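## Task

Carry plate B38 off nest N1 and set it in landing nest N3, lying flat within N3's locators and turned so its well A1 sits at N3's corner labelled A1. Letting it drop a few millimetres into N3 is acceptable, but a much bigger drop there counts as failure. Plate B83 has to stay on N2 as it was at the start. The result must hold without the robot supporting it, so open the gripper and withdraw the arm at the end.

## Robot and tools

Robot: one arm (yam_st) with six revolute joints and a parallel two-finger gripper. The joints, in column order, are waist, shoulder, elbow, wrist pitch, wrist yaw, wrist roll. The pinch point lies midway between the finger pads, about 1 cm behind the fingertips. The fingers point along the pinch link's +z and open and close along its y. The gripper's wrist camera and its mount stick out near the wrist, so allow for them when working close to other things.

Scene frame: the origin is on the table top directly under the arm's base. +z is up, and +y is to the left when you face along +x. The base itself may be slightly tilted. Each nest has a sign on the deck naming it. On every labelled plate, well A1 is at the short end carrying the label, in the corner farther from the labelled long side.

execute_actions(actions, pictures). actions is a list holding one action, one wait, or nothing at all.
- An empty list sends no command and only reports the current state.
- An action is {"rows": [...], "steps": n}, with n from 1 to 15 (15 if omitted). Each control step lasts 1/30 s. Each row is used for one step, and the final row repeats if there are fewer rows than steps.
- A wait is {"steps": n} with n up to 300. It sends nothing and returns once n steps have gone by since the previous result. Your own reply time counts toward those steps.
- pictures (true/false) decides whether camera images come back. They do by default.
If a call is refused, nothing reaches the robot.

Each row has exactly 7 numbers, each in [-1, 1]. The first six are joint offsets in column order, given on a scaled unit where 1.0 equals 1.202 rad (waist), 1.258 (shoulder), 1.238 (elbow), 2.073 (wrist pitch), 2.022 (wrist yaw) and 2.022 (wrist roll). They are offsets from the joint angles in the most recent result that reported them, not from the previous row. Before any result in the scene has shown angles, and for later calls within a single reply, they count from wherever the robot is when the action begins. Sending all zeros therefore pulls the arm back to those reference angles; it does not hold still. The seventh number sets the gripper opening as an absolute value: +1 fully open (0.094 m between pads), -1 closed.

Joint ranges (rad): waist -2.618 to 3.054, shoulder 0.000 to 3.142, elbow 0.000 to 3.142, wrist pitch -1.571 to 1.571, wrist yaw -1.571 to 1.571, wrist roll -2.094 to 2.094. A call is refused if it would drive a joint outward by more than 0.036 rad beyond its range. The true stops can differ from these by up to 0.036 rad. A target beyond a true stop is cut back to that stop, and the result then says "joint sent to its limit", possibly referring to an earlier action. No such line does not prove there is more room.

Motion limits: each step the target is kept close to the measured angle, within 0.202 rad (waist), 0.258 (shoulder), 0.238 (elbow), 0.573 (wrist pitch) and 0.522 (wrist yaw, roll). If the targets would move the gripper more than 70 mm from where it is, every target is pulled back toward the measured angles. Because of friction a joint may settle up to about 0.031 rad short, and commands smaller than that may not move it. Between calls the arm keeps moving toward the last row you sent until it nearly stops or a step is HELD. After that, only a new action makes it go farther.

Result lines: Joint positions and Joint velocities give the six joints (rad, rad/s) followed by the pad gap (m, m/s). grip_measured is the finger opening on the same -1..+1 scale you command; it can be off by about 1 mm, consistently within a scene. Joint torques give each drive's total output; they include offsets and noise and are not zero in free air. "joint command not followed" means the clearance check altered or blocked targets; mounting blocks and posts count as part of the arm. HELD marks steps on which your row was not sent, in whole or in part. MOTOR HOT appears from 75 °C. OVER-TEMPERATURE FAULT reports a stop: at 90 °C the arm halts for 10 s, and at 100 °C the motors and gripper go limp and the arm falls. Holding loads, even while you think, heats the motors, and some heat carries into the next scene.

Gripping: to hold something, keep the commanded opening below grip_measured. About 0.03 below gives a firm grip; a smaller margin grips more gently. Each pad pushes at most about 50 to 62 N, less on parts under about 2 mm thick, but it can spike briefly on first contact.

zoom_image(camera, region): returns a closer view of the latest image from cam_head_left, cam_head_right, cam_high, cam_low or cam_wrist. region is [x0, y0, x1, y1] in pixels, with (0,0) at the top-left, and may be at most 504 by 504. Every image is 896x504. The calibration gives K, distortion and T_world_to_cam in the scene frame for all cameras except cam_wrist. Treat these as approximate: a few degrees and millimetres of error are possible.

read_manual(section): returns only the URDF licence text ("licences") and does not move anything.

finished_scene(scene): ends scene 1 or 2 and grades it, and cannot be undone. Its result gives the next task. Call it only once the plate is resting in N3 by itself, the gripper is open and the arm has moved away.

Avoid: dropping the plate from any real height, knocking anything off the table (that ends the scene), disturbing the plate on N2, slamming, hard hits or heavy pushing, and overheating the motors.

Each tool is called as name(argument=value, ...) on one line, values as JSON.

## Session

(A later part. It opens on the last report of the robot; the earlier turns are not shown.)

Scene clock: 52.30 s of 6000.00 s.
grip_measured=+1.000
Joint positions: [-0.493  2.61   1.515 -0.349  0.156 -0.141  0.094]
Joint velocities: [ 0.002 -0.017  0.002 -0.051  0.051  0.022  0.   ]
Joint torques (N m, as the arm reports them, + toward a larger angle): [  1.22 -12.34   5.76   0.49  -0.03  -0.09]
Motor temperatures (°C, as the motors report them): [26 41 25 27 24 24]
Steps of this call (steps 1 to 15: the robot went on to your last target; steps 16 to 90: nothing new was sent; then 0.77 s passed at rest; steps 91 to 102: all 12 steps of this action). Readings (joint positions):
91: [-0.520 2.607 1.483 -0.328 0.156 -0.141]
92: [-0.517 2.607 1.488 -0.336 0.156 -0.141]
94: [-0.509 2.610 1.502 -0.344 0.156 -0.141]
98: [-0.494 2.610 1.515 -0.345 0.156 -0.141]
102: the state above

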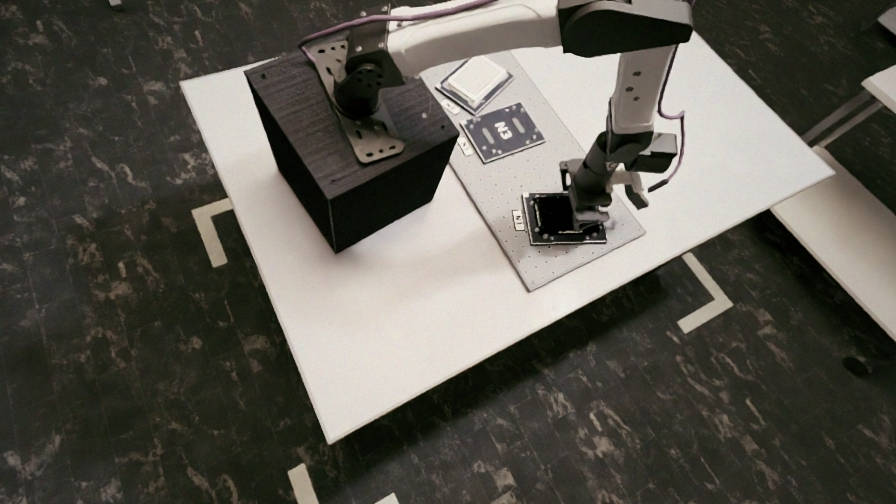

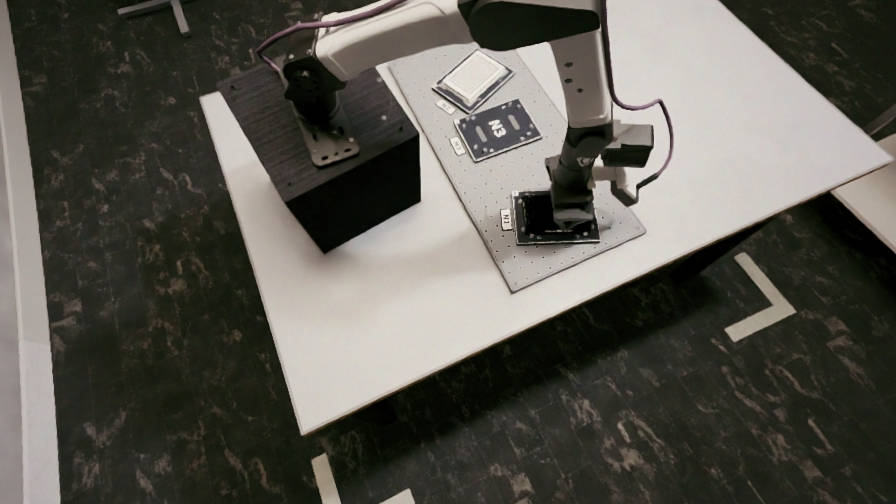

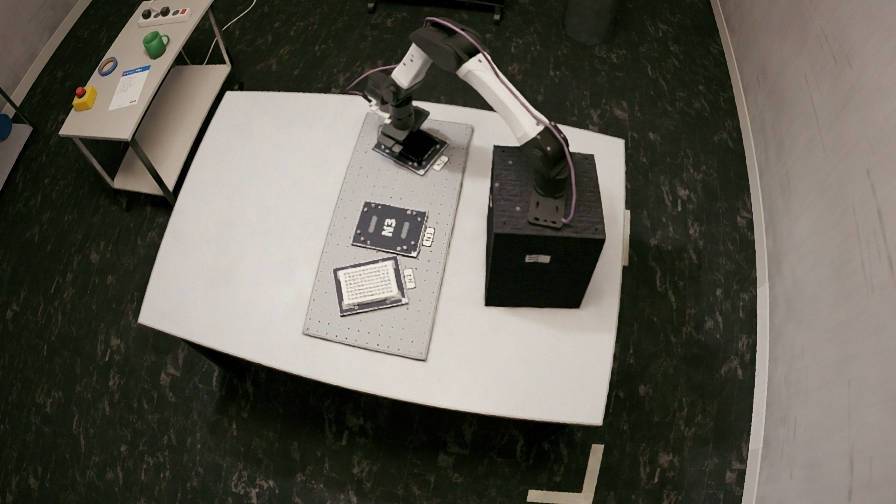

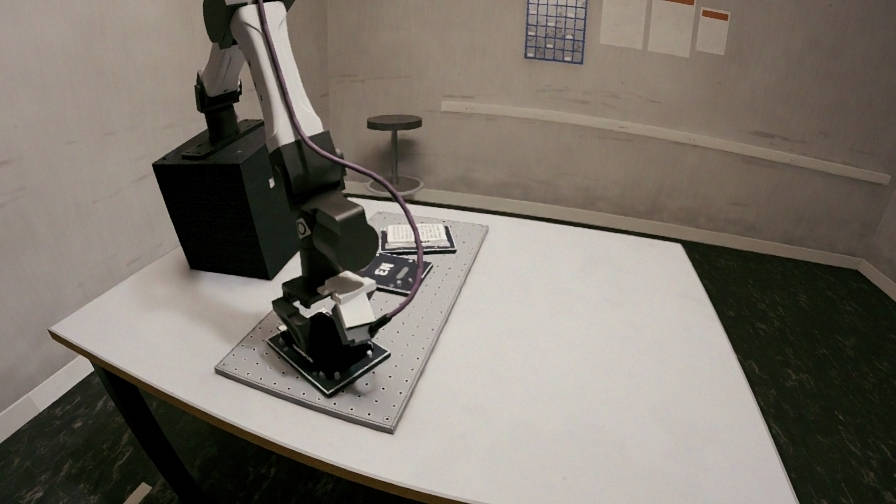

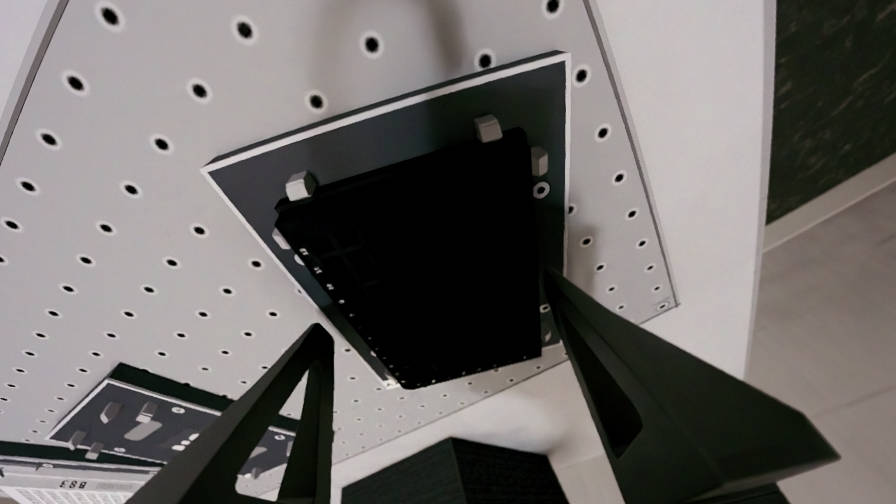

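execute_actions(actions=[{"rows":[[0,0.015,0.005,0.006,0,0,1],[0,0.03,0.01,0.012,0,0,1],[0,0.045,0.017,0.02,0,0,1]],"steps":12}])

zoom_image(camera="cam_low", region=[240, 250, 420, 400])

zoom_image(camera="cam_high", region=[350, 80, 480, 190])

Scene clock: 54.70 s of 6000.00 s.
grip_measured=+1.000
Joint positions: [-0.493  2.646  1.52  -0.318  0.163 -0.141  0.094]
Joint velocities: [-0.007  0.007  0.007  0.037 -0.095  0.007  0.   ]
Joint torques (N m, as the arm reports them, + toward a larger angle): [  1.07 -12.01   5.47   0.64  -0.11  -0.11]
Motor temperatures (°C, as the motors report them): [26 41 25 27 24 24]
Steps of this call (steps 1 to 15: the robot went on to your last target; steps 16 to 60: nothing new was sent; steps 61 to 72: all 12 steps of this action). Readings (joint positions):
61: [-0.493 2.610 1.515 -0.351 0.156 -0.141]
62: [-0.493 2.612 1.515 -0.348 0.156 -0.141]
64: [-0.493 2.623 1.519 -0.335 0.156 -0.141]
68: [-0.493 2.645 1.520 -0.319 0.162 -0.141]
72: the state above

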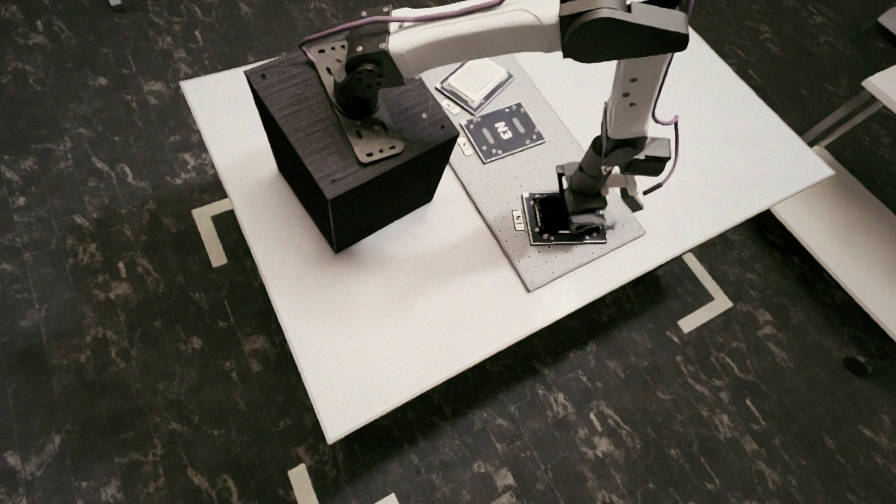

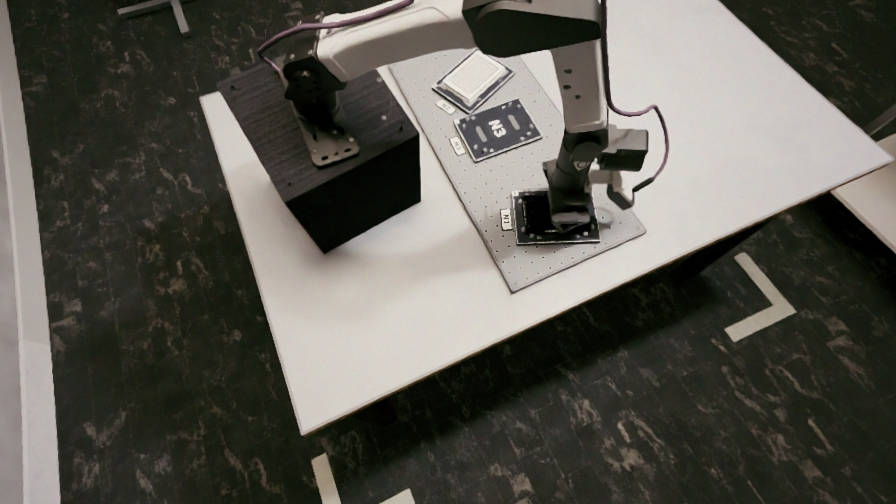

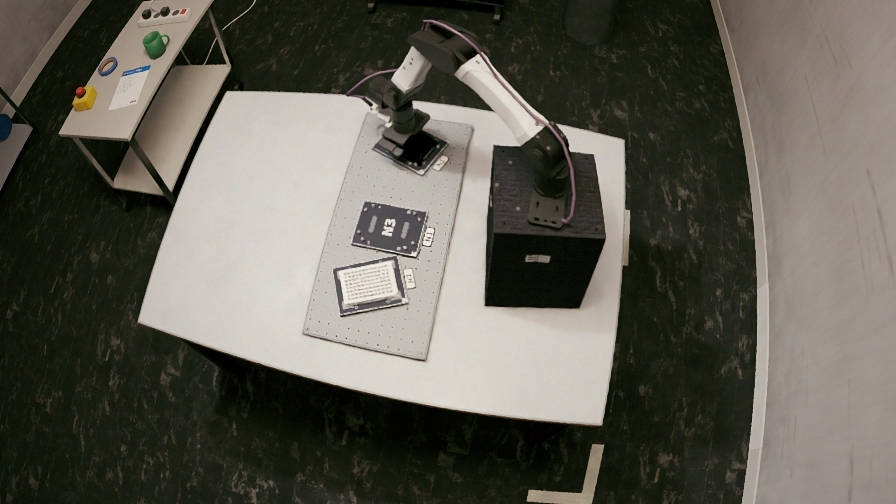

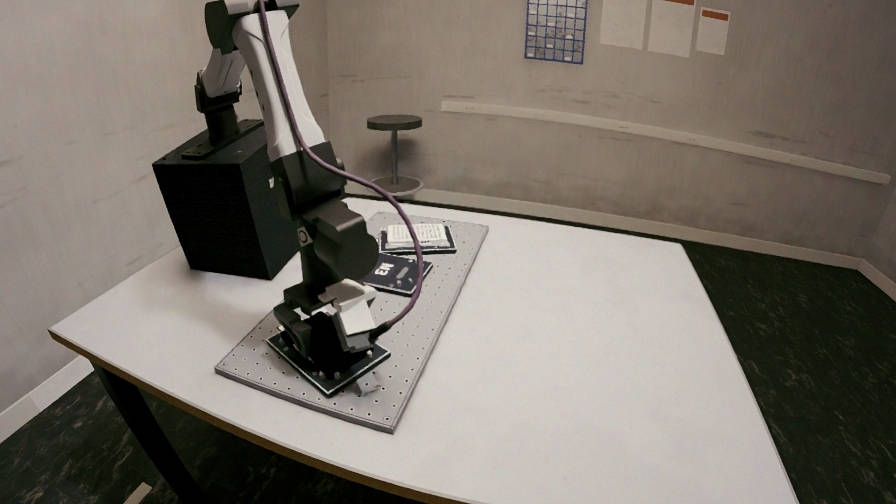

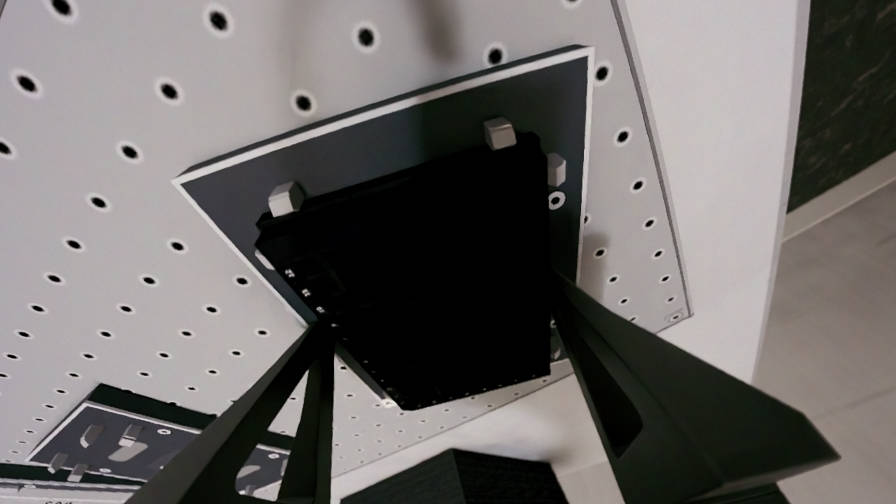

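Region (240, 250, 420, 400) of cam_low's 896x504 image, scaled by 2.800, with more detail than that image has.

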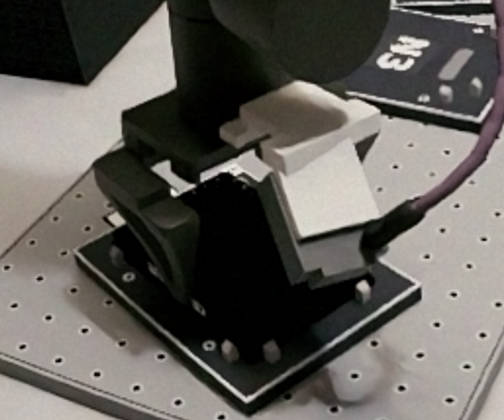

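Region (350, 80, 480, 190) of cam_high's 896x504 image, scaled by 3.877, with more detail than that image has; it fills the top 426 rows of this view, and the rest is white.

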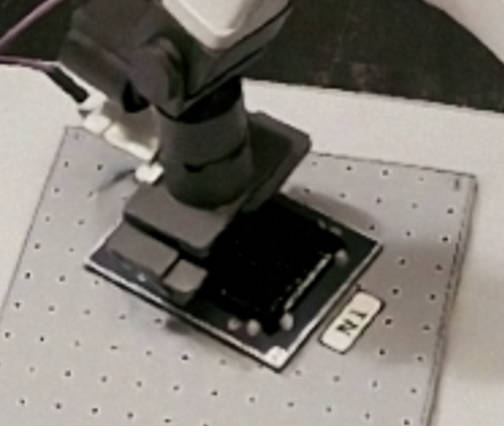

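execute_actions(actions=[{"rows":[[0,0.015,0.005,0.005,0,0,1],[0,0.03,0.012,0.01,0,0,1],[-0.003,0.042,0.018,0.014,0,0,1]],"steps":12}])

zoom_image(camera="cam_low", region=[240, 250, 420, 400])

zoom_image(camera="cam_wrist", region=[230, 150, 660, 450])

Scene clock: 56.33 s of 6000.00 s.
grip_measured=+1.000
Joint positions: [-0.493  2.649  1.523 -0.316  0.164 -0.141  0.094]
Joint velocities: [ 0.007  0.007 -0.012  0.022  0.007  0.007  0.   ]
Joint torques (N m, as the arm reports them, + toward a larger angle): [ 0.91 -9.74  5.71  0.83 -0.08 -0.09]
Motor temperatures (°C, as the motors report them): [26 41 25 27 24 24]
Steps of this call (steps 1 to 15: the robot went on to your last target; steps 16 to 37: nothing new was sent; steps 38 to 49: all 12 steps of this action). Readings (joint positions):
38: [-0.493 2.646 1.520 -0.318 0.163 -0.141]
39: [-0.493 2.647 1.520 -0.316 0.164 -0.141]
41: [-0.493 2.649 1.523 -0.316 0.164 -0.141]
45: [-0.493 2.649 1.523 -0.316 0.164 -0.141]
49: the state above

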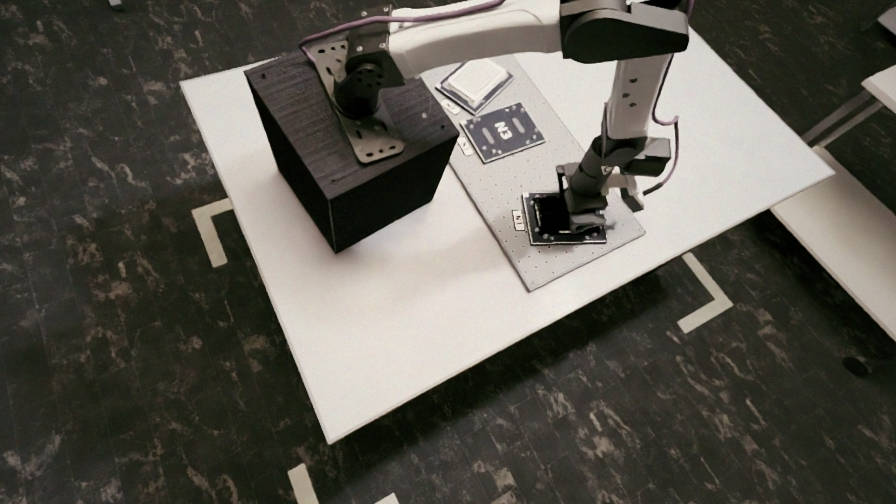

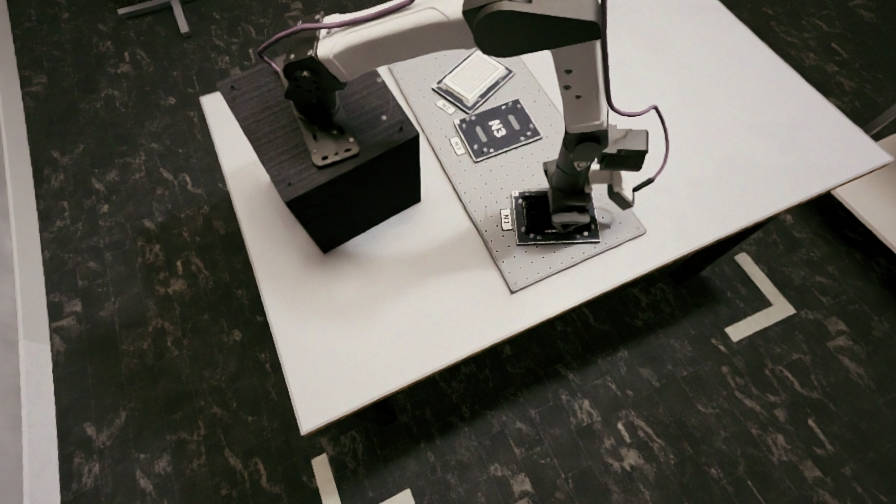

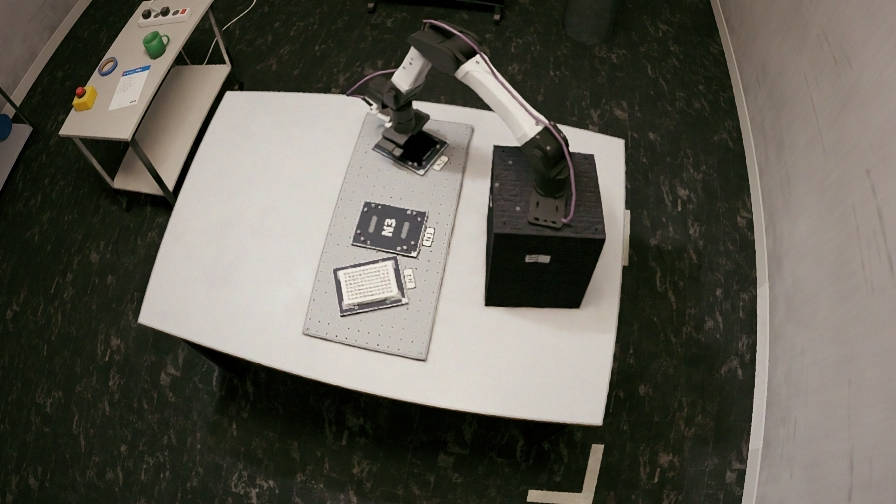

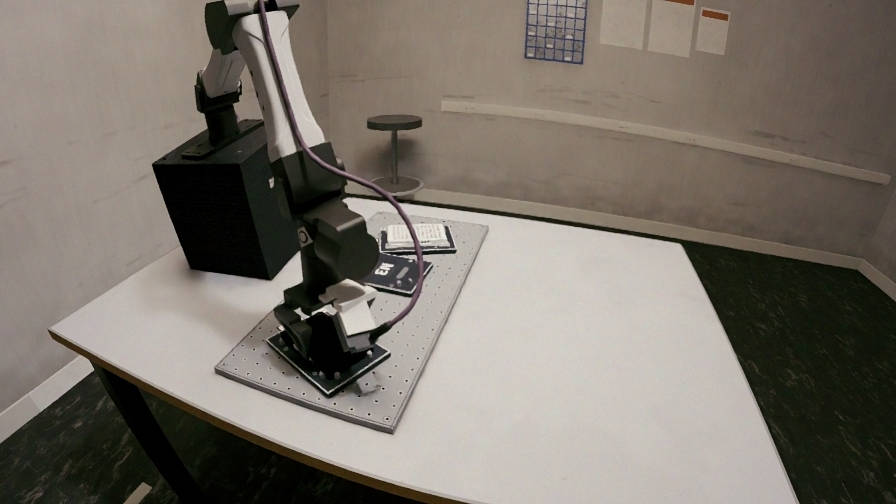

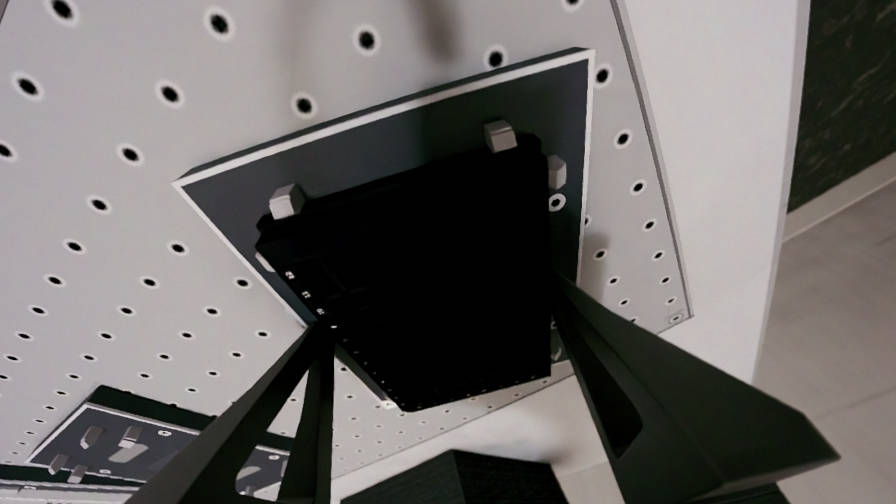

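Region (240, 250, 420, 400) of cam_low's 896x504 image, scaled by 2.800, with more detail than that image has.

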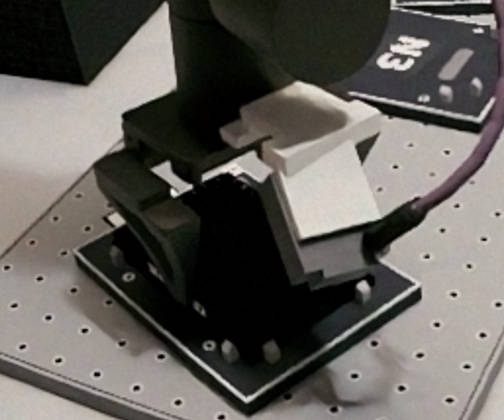

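Region (230, 150, 660, 450) of cam_wrist's 896x504 image, scaled by 1.172, with more detail than that image has; it fills the top 352 rows of this view, and the rest is white.

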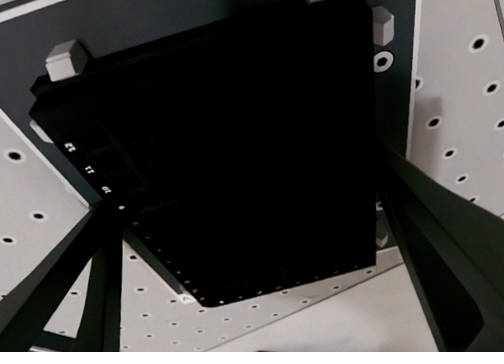

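execute_actions(actions=[{"rows":[[0,-0.02,0,0,0,0,1],[0,-0.02,0,0,0,0,1],[0,-0.02,0,0,0,0,1],[0,-0.02,0,0,0,0,1],[0.008,-0.02,0,0,0,0,1],[0.014,-0.02,0,0,0,0,1]],"steps":12}])

zoom_image(camera="cam_wrist", region=[230, 150, 660, 450])

zoom_image(camera="cam_high", region=[350, 80, 480, 190])

Scene clock: 59.47 s of 6000.00 s.
grip_measured=+1.000
Joint positions: [-0.49   2.648  1.523 -0.317  0.171 -0.141  0.094]
Joint velocities: [ 0.007 -0.032 -0.017  0.007 -0.095 -0.095  0.   ]
Joint torques (N m, as the arm reports them, + toward a larger angle): [  2.14 -15.41   4.25   0.56  -0.11  -0.1 ]
Motor temperatures (°C, as the motors report them): [26 41 25 27 24 24]
Steps of this call (steps 1 to 15: the robot went on to your last target; steps 16 to 82: nothing new was sent; steps 83 to 94: all 12 steps of this action). Readings (joint positions):
83: [-0.493 2.648 1.523 -0.317 0.164 -0.141]
84: [-0.493 2.648 1.523 -0.317 0.164 -0.141]
86: [-0.493 2.648 1.523 -0.317 0.164 -0.141]
90: [-0.491 2.648 1.523 -0.317 0.168 -0.141]
94: the state above

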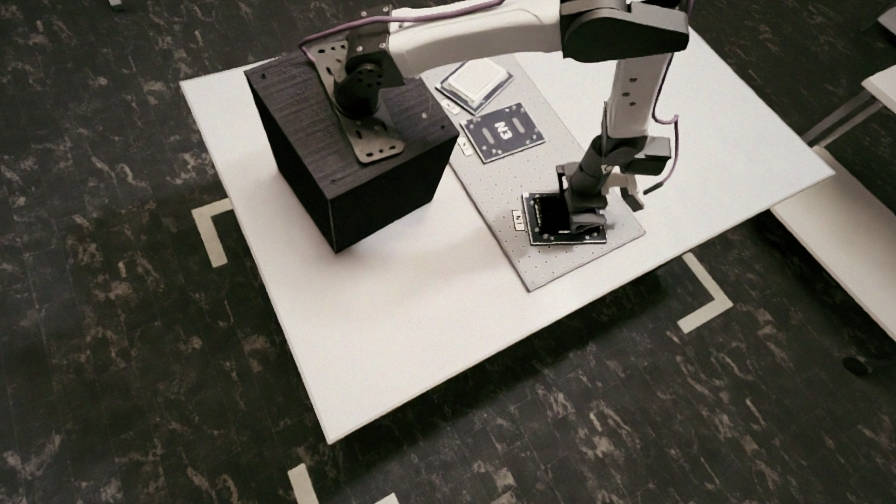

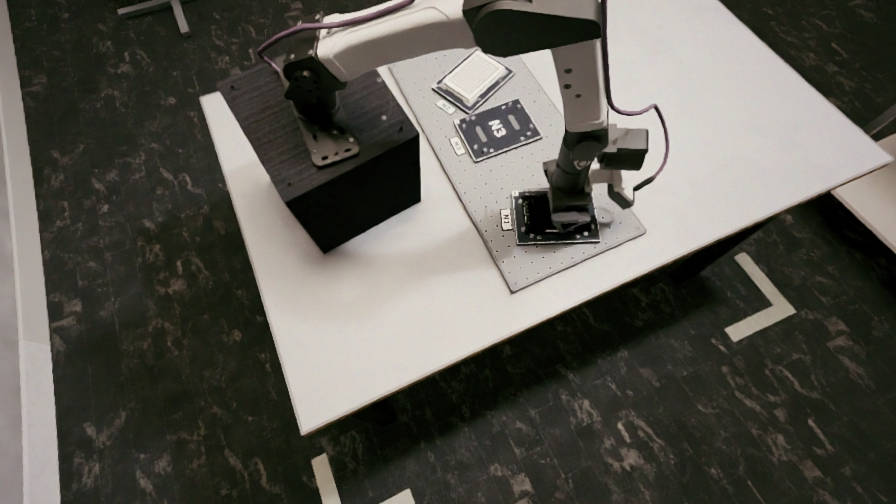

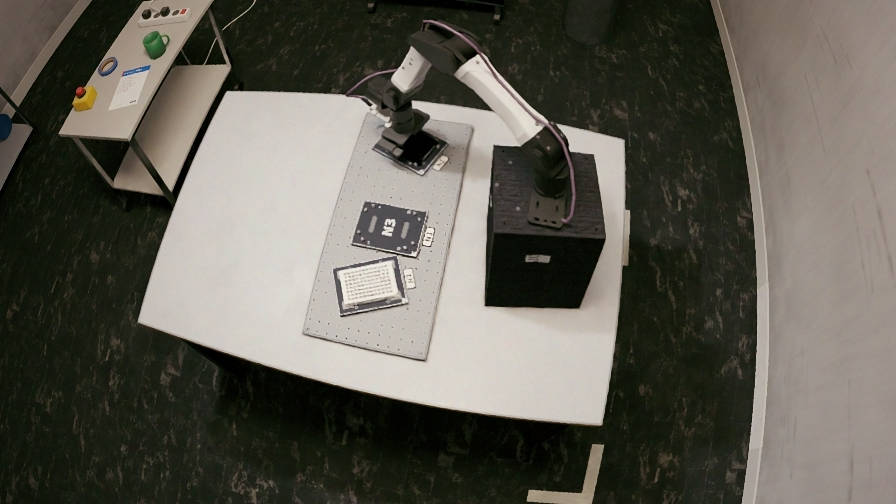

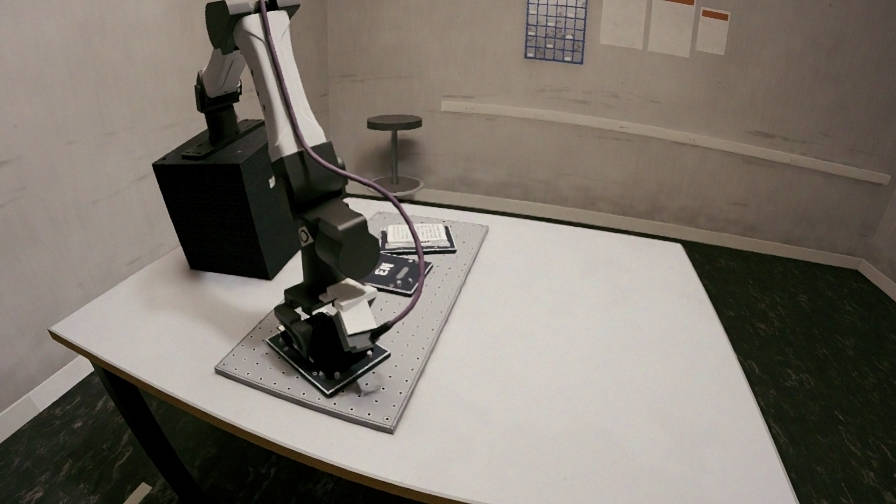

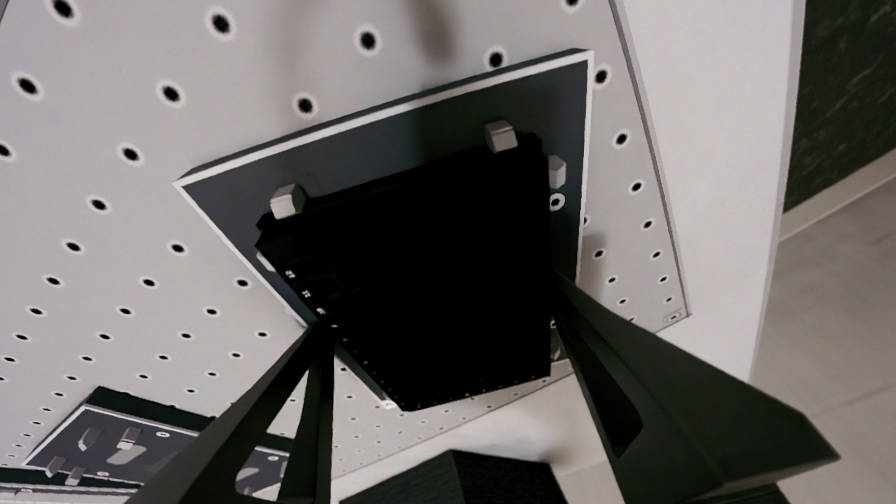

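Region (230, 150, 660, 450) of cam_wrist's 896x504 image, scaled by 1.172, with more detail than that image has; it fills the top 352 rows of this view, and the rest is white.

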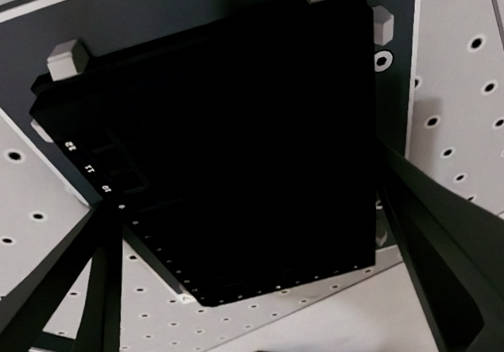

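Region (350, 80, 480, 190) of cam_high's 896x504 image, scaled by 3.877, with more detail than that image has; it fills the top 426 rows of this view, and the rest is white.

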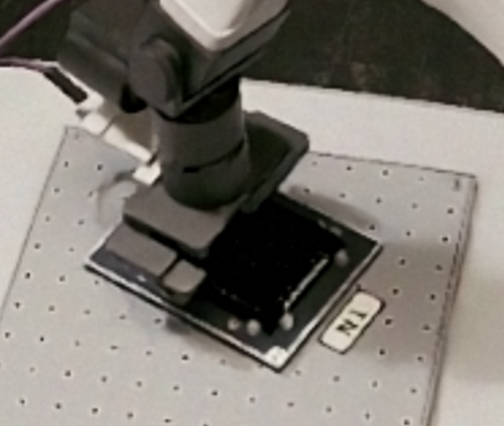

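execute_actions(actions=[{"rows":[[0,-0.04,0,0,0,0,1],[0,-0.04,0,0,0,0,1],[0,-0.04,0,0,0,0,1],[0,-0.04,0,0,0,0,1],[0,-0.04,0,0,0,0,1],[0.008,-0.04,0,0,0,0,1],[0.014,-0.04,0,0,0,0,1],[0.02,-0.04,0,0,0,0,1]],"steps":14}])

zoom_image(camera="cam_wrist", region=[230, 150, 660, 450])

Scene clock: 61.63 s of 6000.00 s.
grip_measured=+1.000
Joint positions: [-0.469  2.617  1.523 -0.32   0.171 -0.141  0.094]
Joint velocities: [ 0.022  0.007 -0.002 -0.051 -0.066 -0.022  0.   ]
Joint torques (N m, as the arm reports them, + toward a larger angle): [  1.03 -14.91   4.39   0.62  -0.04  -0.1 ]
Motor temperatures (°C, as the motors report them): [26 42 25 27 24 24]
Steps of this call (steps 1 to 15: the robot went on to your last target; steps 16 to 51: nothing new was sent; steps 52 to 65: all 14 steps of this action). Readings (joint positions):
52: [-0.490 2.645 1.523 -0.318 0.171 -0.141]
53: [-0.490 2.642 1.523 -0.320 0.171 -0.141]
55: [-0.490 2.632 1.523 -0.320 0.171 -0.141]
59: [-0.486 2.618 1.523 -0.320 0.171 -0.141]
65: the state above

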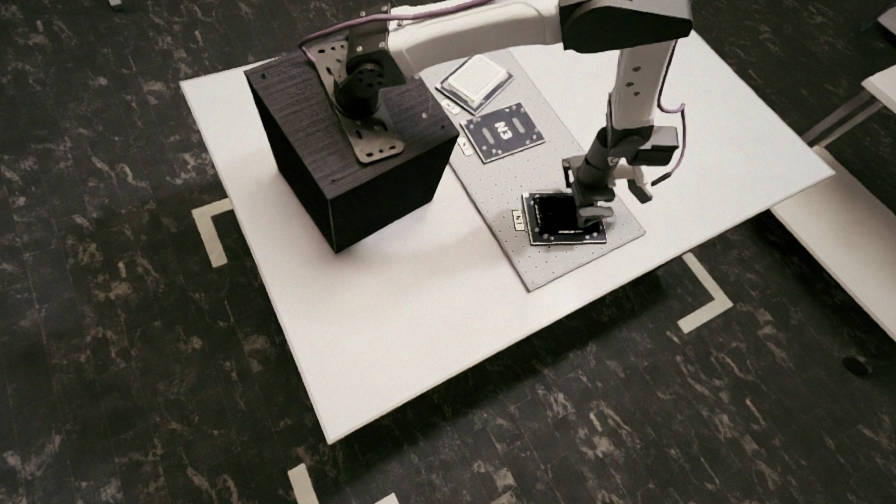

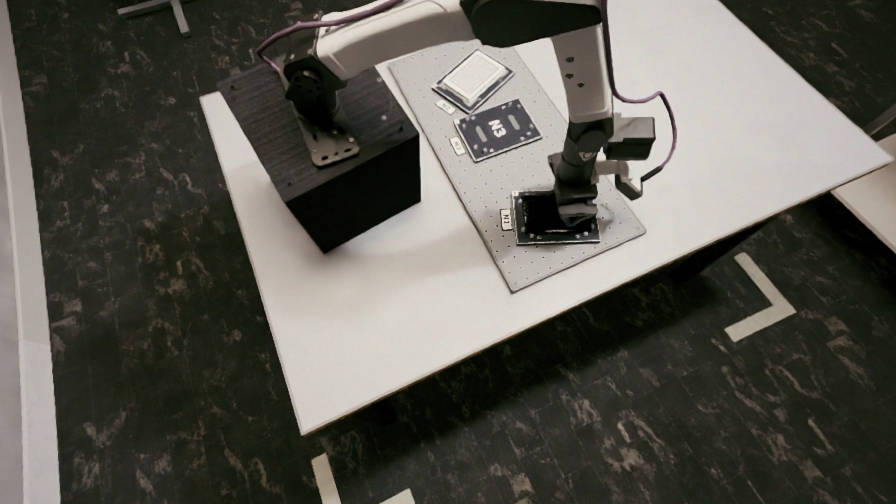

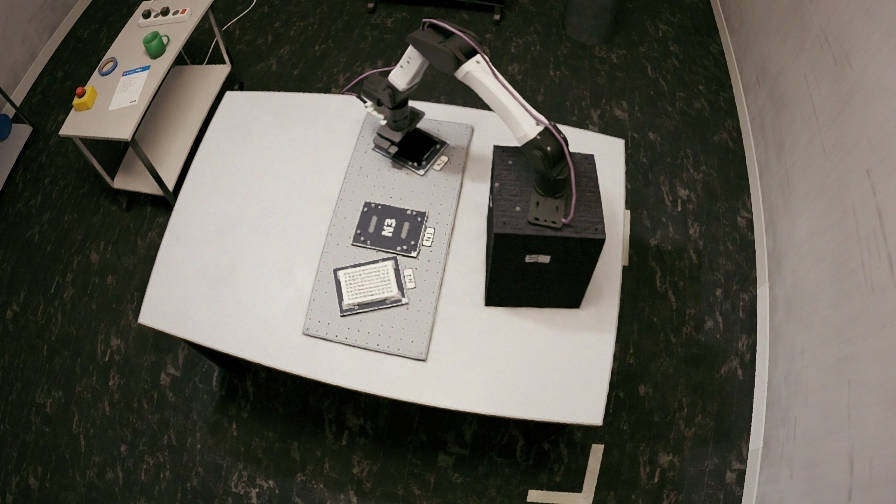

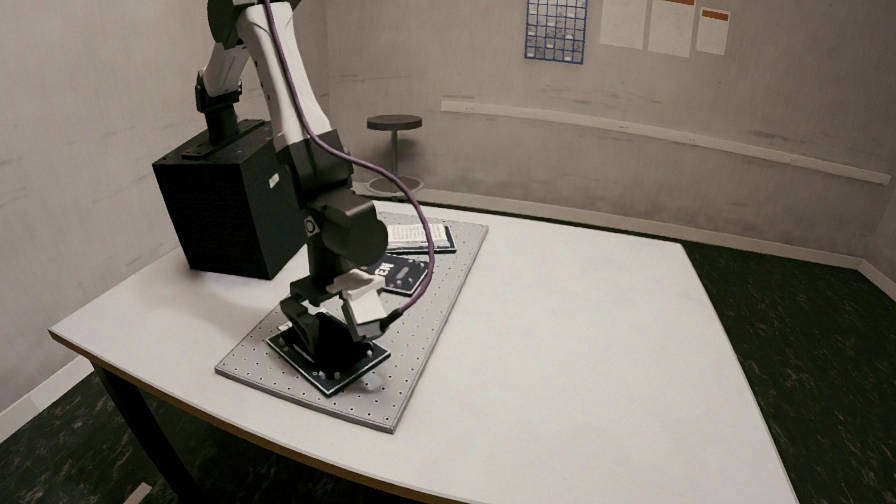

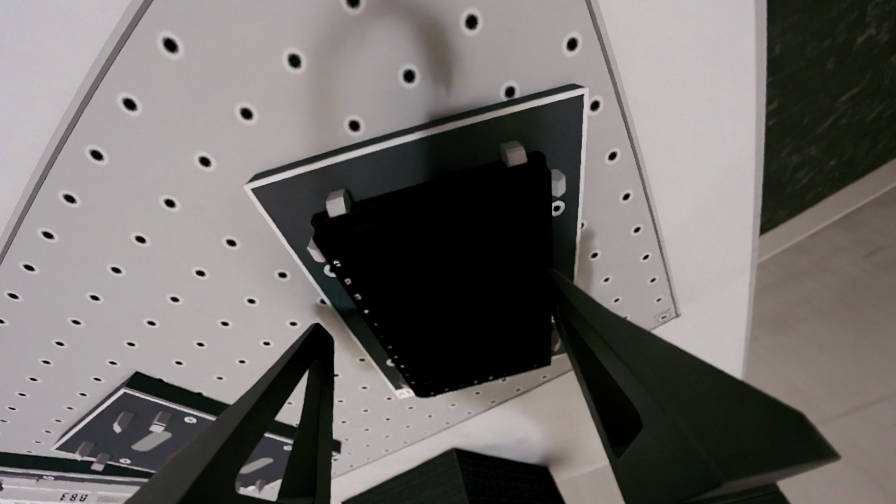

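Region (230, 150, 660, 450) of cam_wrist's 896x504 image, scaled by 1.172, with more detail than that image has; it fills the top 352 rows of this view, and the rest is white.

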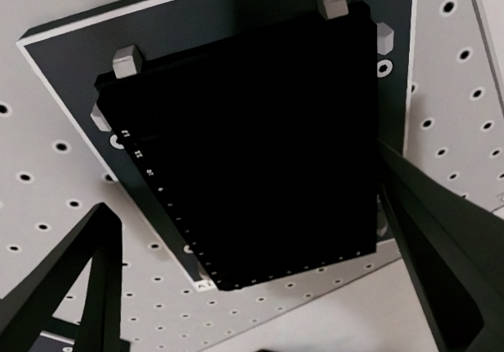

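execute_actions(actions=[{"rows":[[-0.005,0,0,0,0,0,1],[-0.01,0,0,0,0,0,1],[-0.01,0,0,0,0,0,1],[-0.01,0,0,0,0,0,1],[-0.01,0.01,0,0,0,0,1],[-0.01,0.02,0,0,0,0,1],[-0.01,0.03,0.003,0,0,0,1],[-0.01,0.036,0.003,0,0,0,1]],"steps":15}])

zoom_image(camera="cam_wrist", region=[230, 150, 660, 450])

Scene clock: 65.57 s of 6000.00 s.
grip_measured=+1.000
Joint positions: [-0.475  2.633  1.523 -0.318  0.175 -0.142  0.094]
Joint velocities: [ 0.017 -0.017 -0.007 -0.066  0.037  0.007  0.   ]
Joint torques (N m, as the arm reports them, + toward a larger angle): [  0.59 -11.42   4.57   0.53  -0.07  -0.08]
Motor temperatures (°C, as the motors report them): [26 44 25 27 24 24]
Steps of this call (steps 1 to 15: the robot went on to your last target; steps 16 to 90: nothing new was sent; then 0.43 s passed at rest; steps 91 to 105: all 15 steps of this action). Readings (joint positions):
91: [-0.469 2.617 1.523 -0.320 0.171 -0.141]
92: [-0.469 2.617 1.523 -0.320 0.171 -0.141]
94: [-0.472 2.617 1.523 -0.320 0.171 -0.141]
98: [-0.475 2.621 1.523 -0.319 0.171 -0.141]
105: the state above

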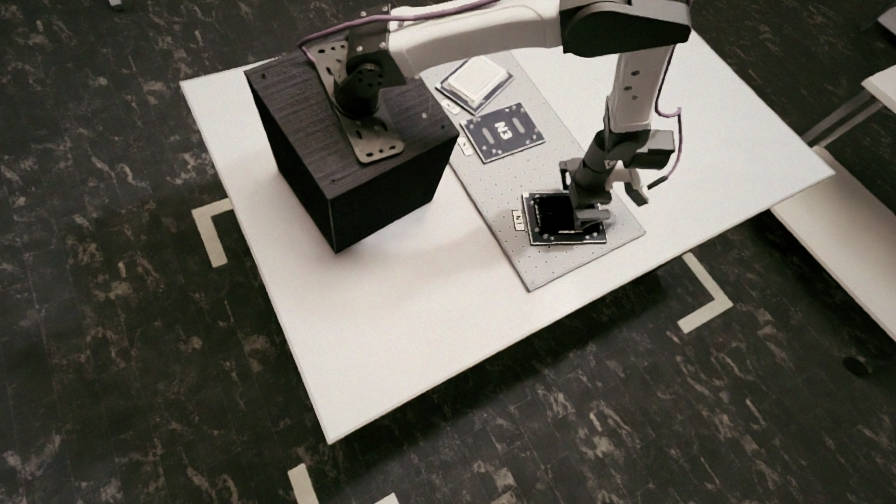

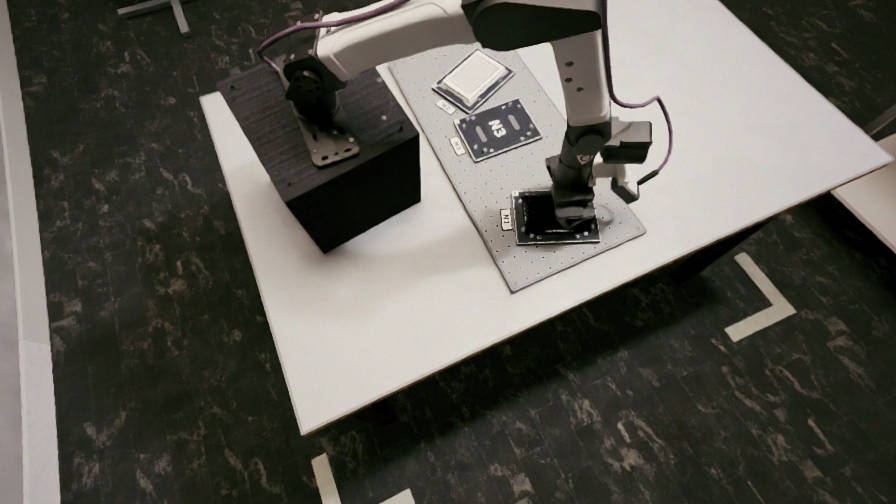

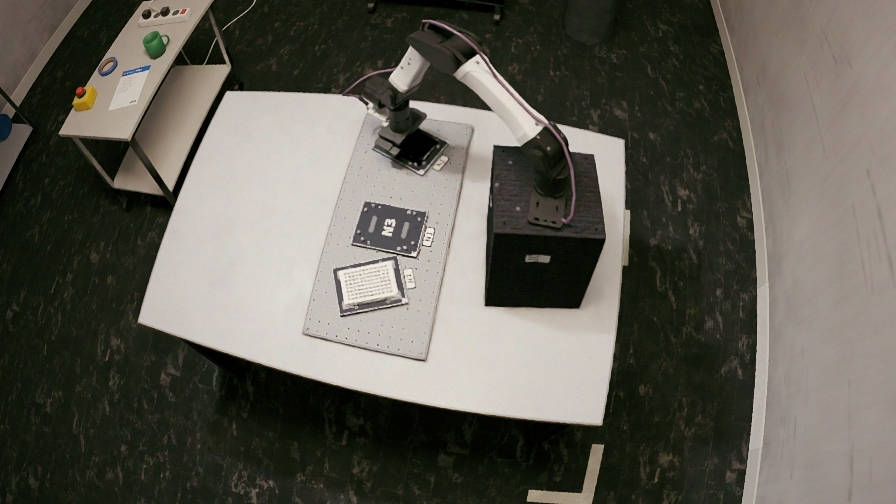

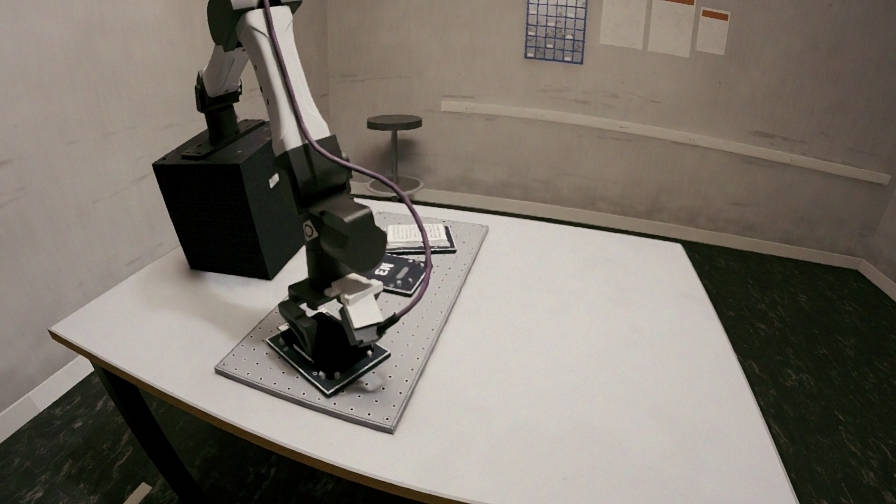

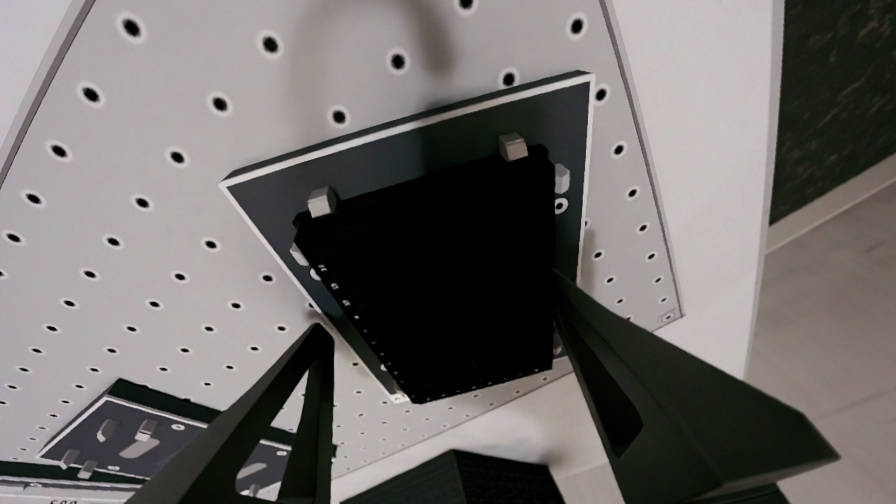

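Region (230, 150, 660, 450) of cam_wrist's 896x504 image, scaled by 1.172, with more detail than that image has; it fills the top 352 rows of this view, and the rest is white.

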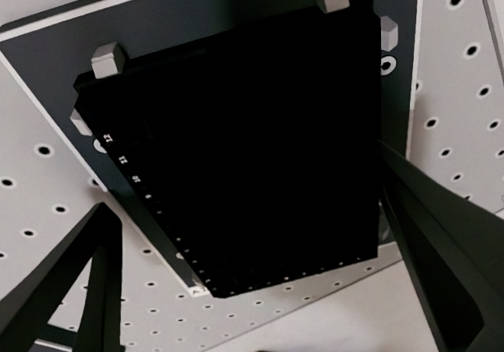

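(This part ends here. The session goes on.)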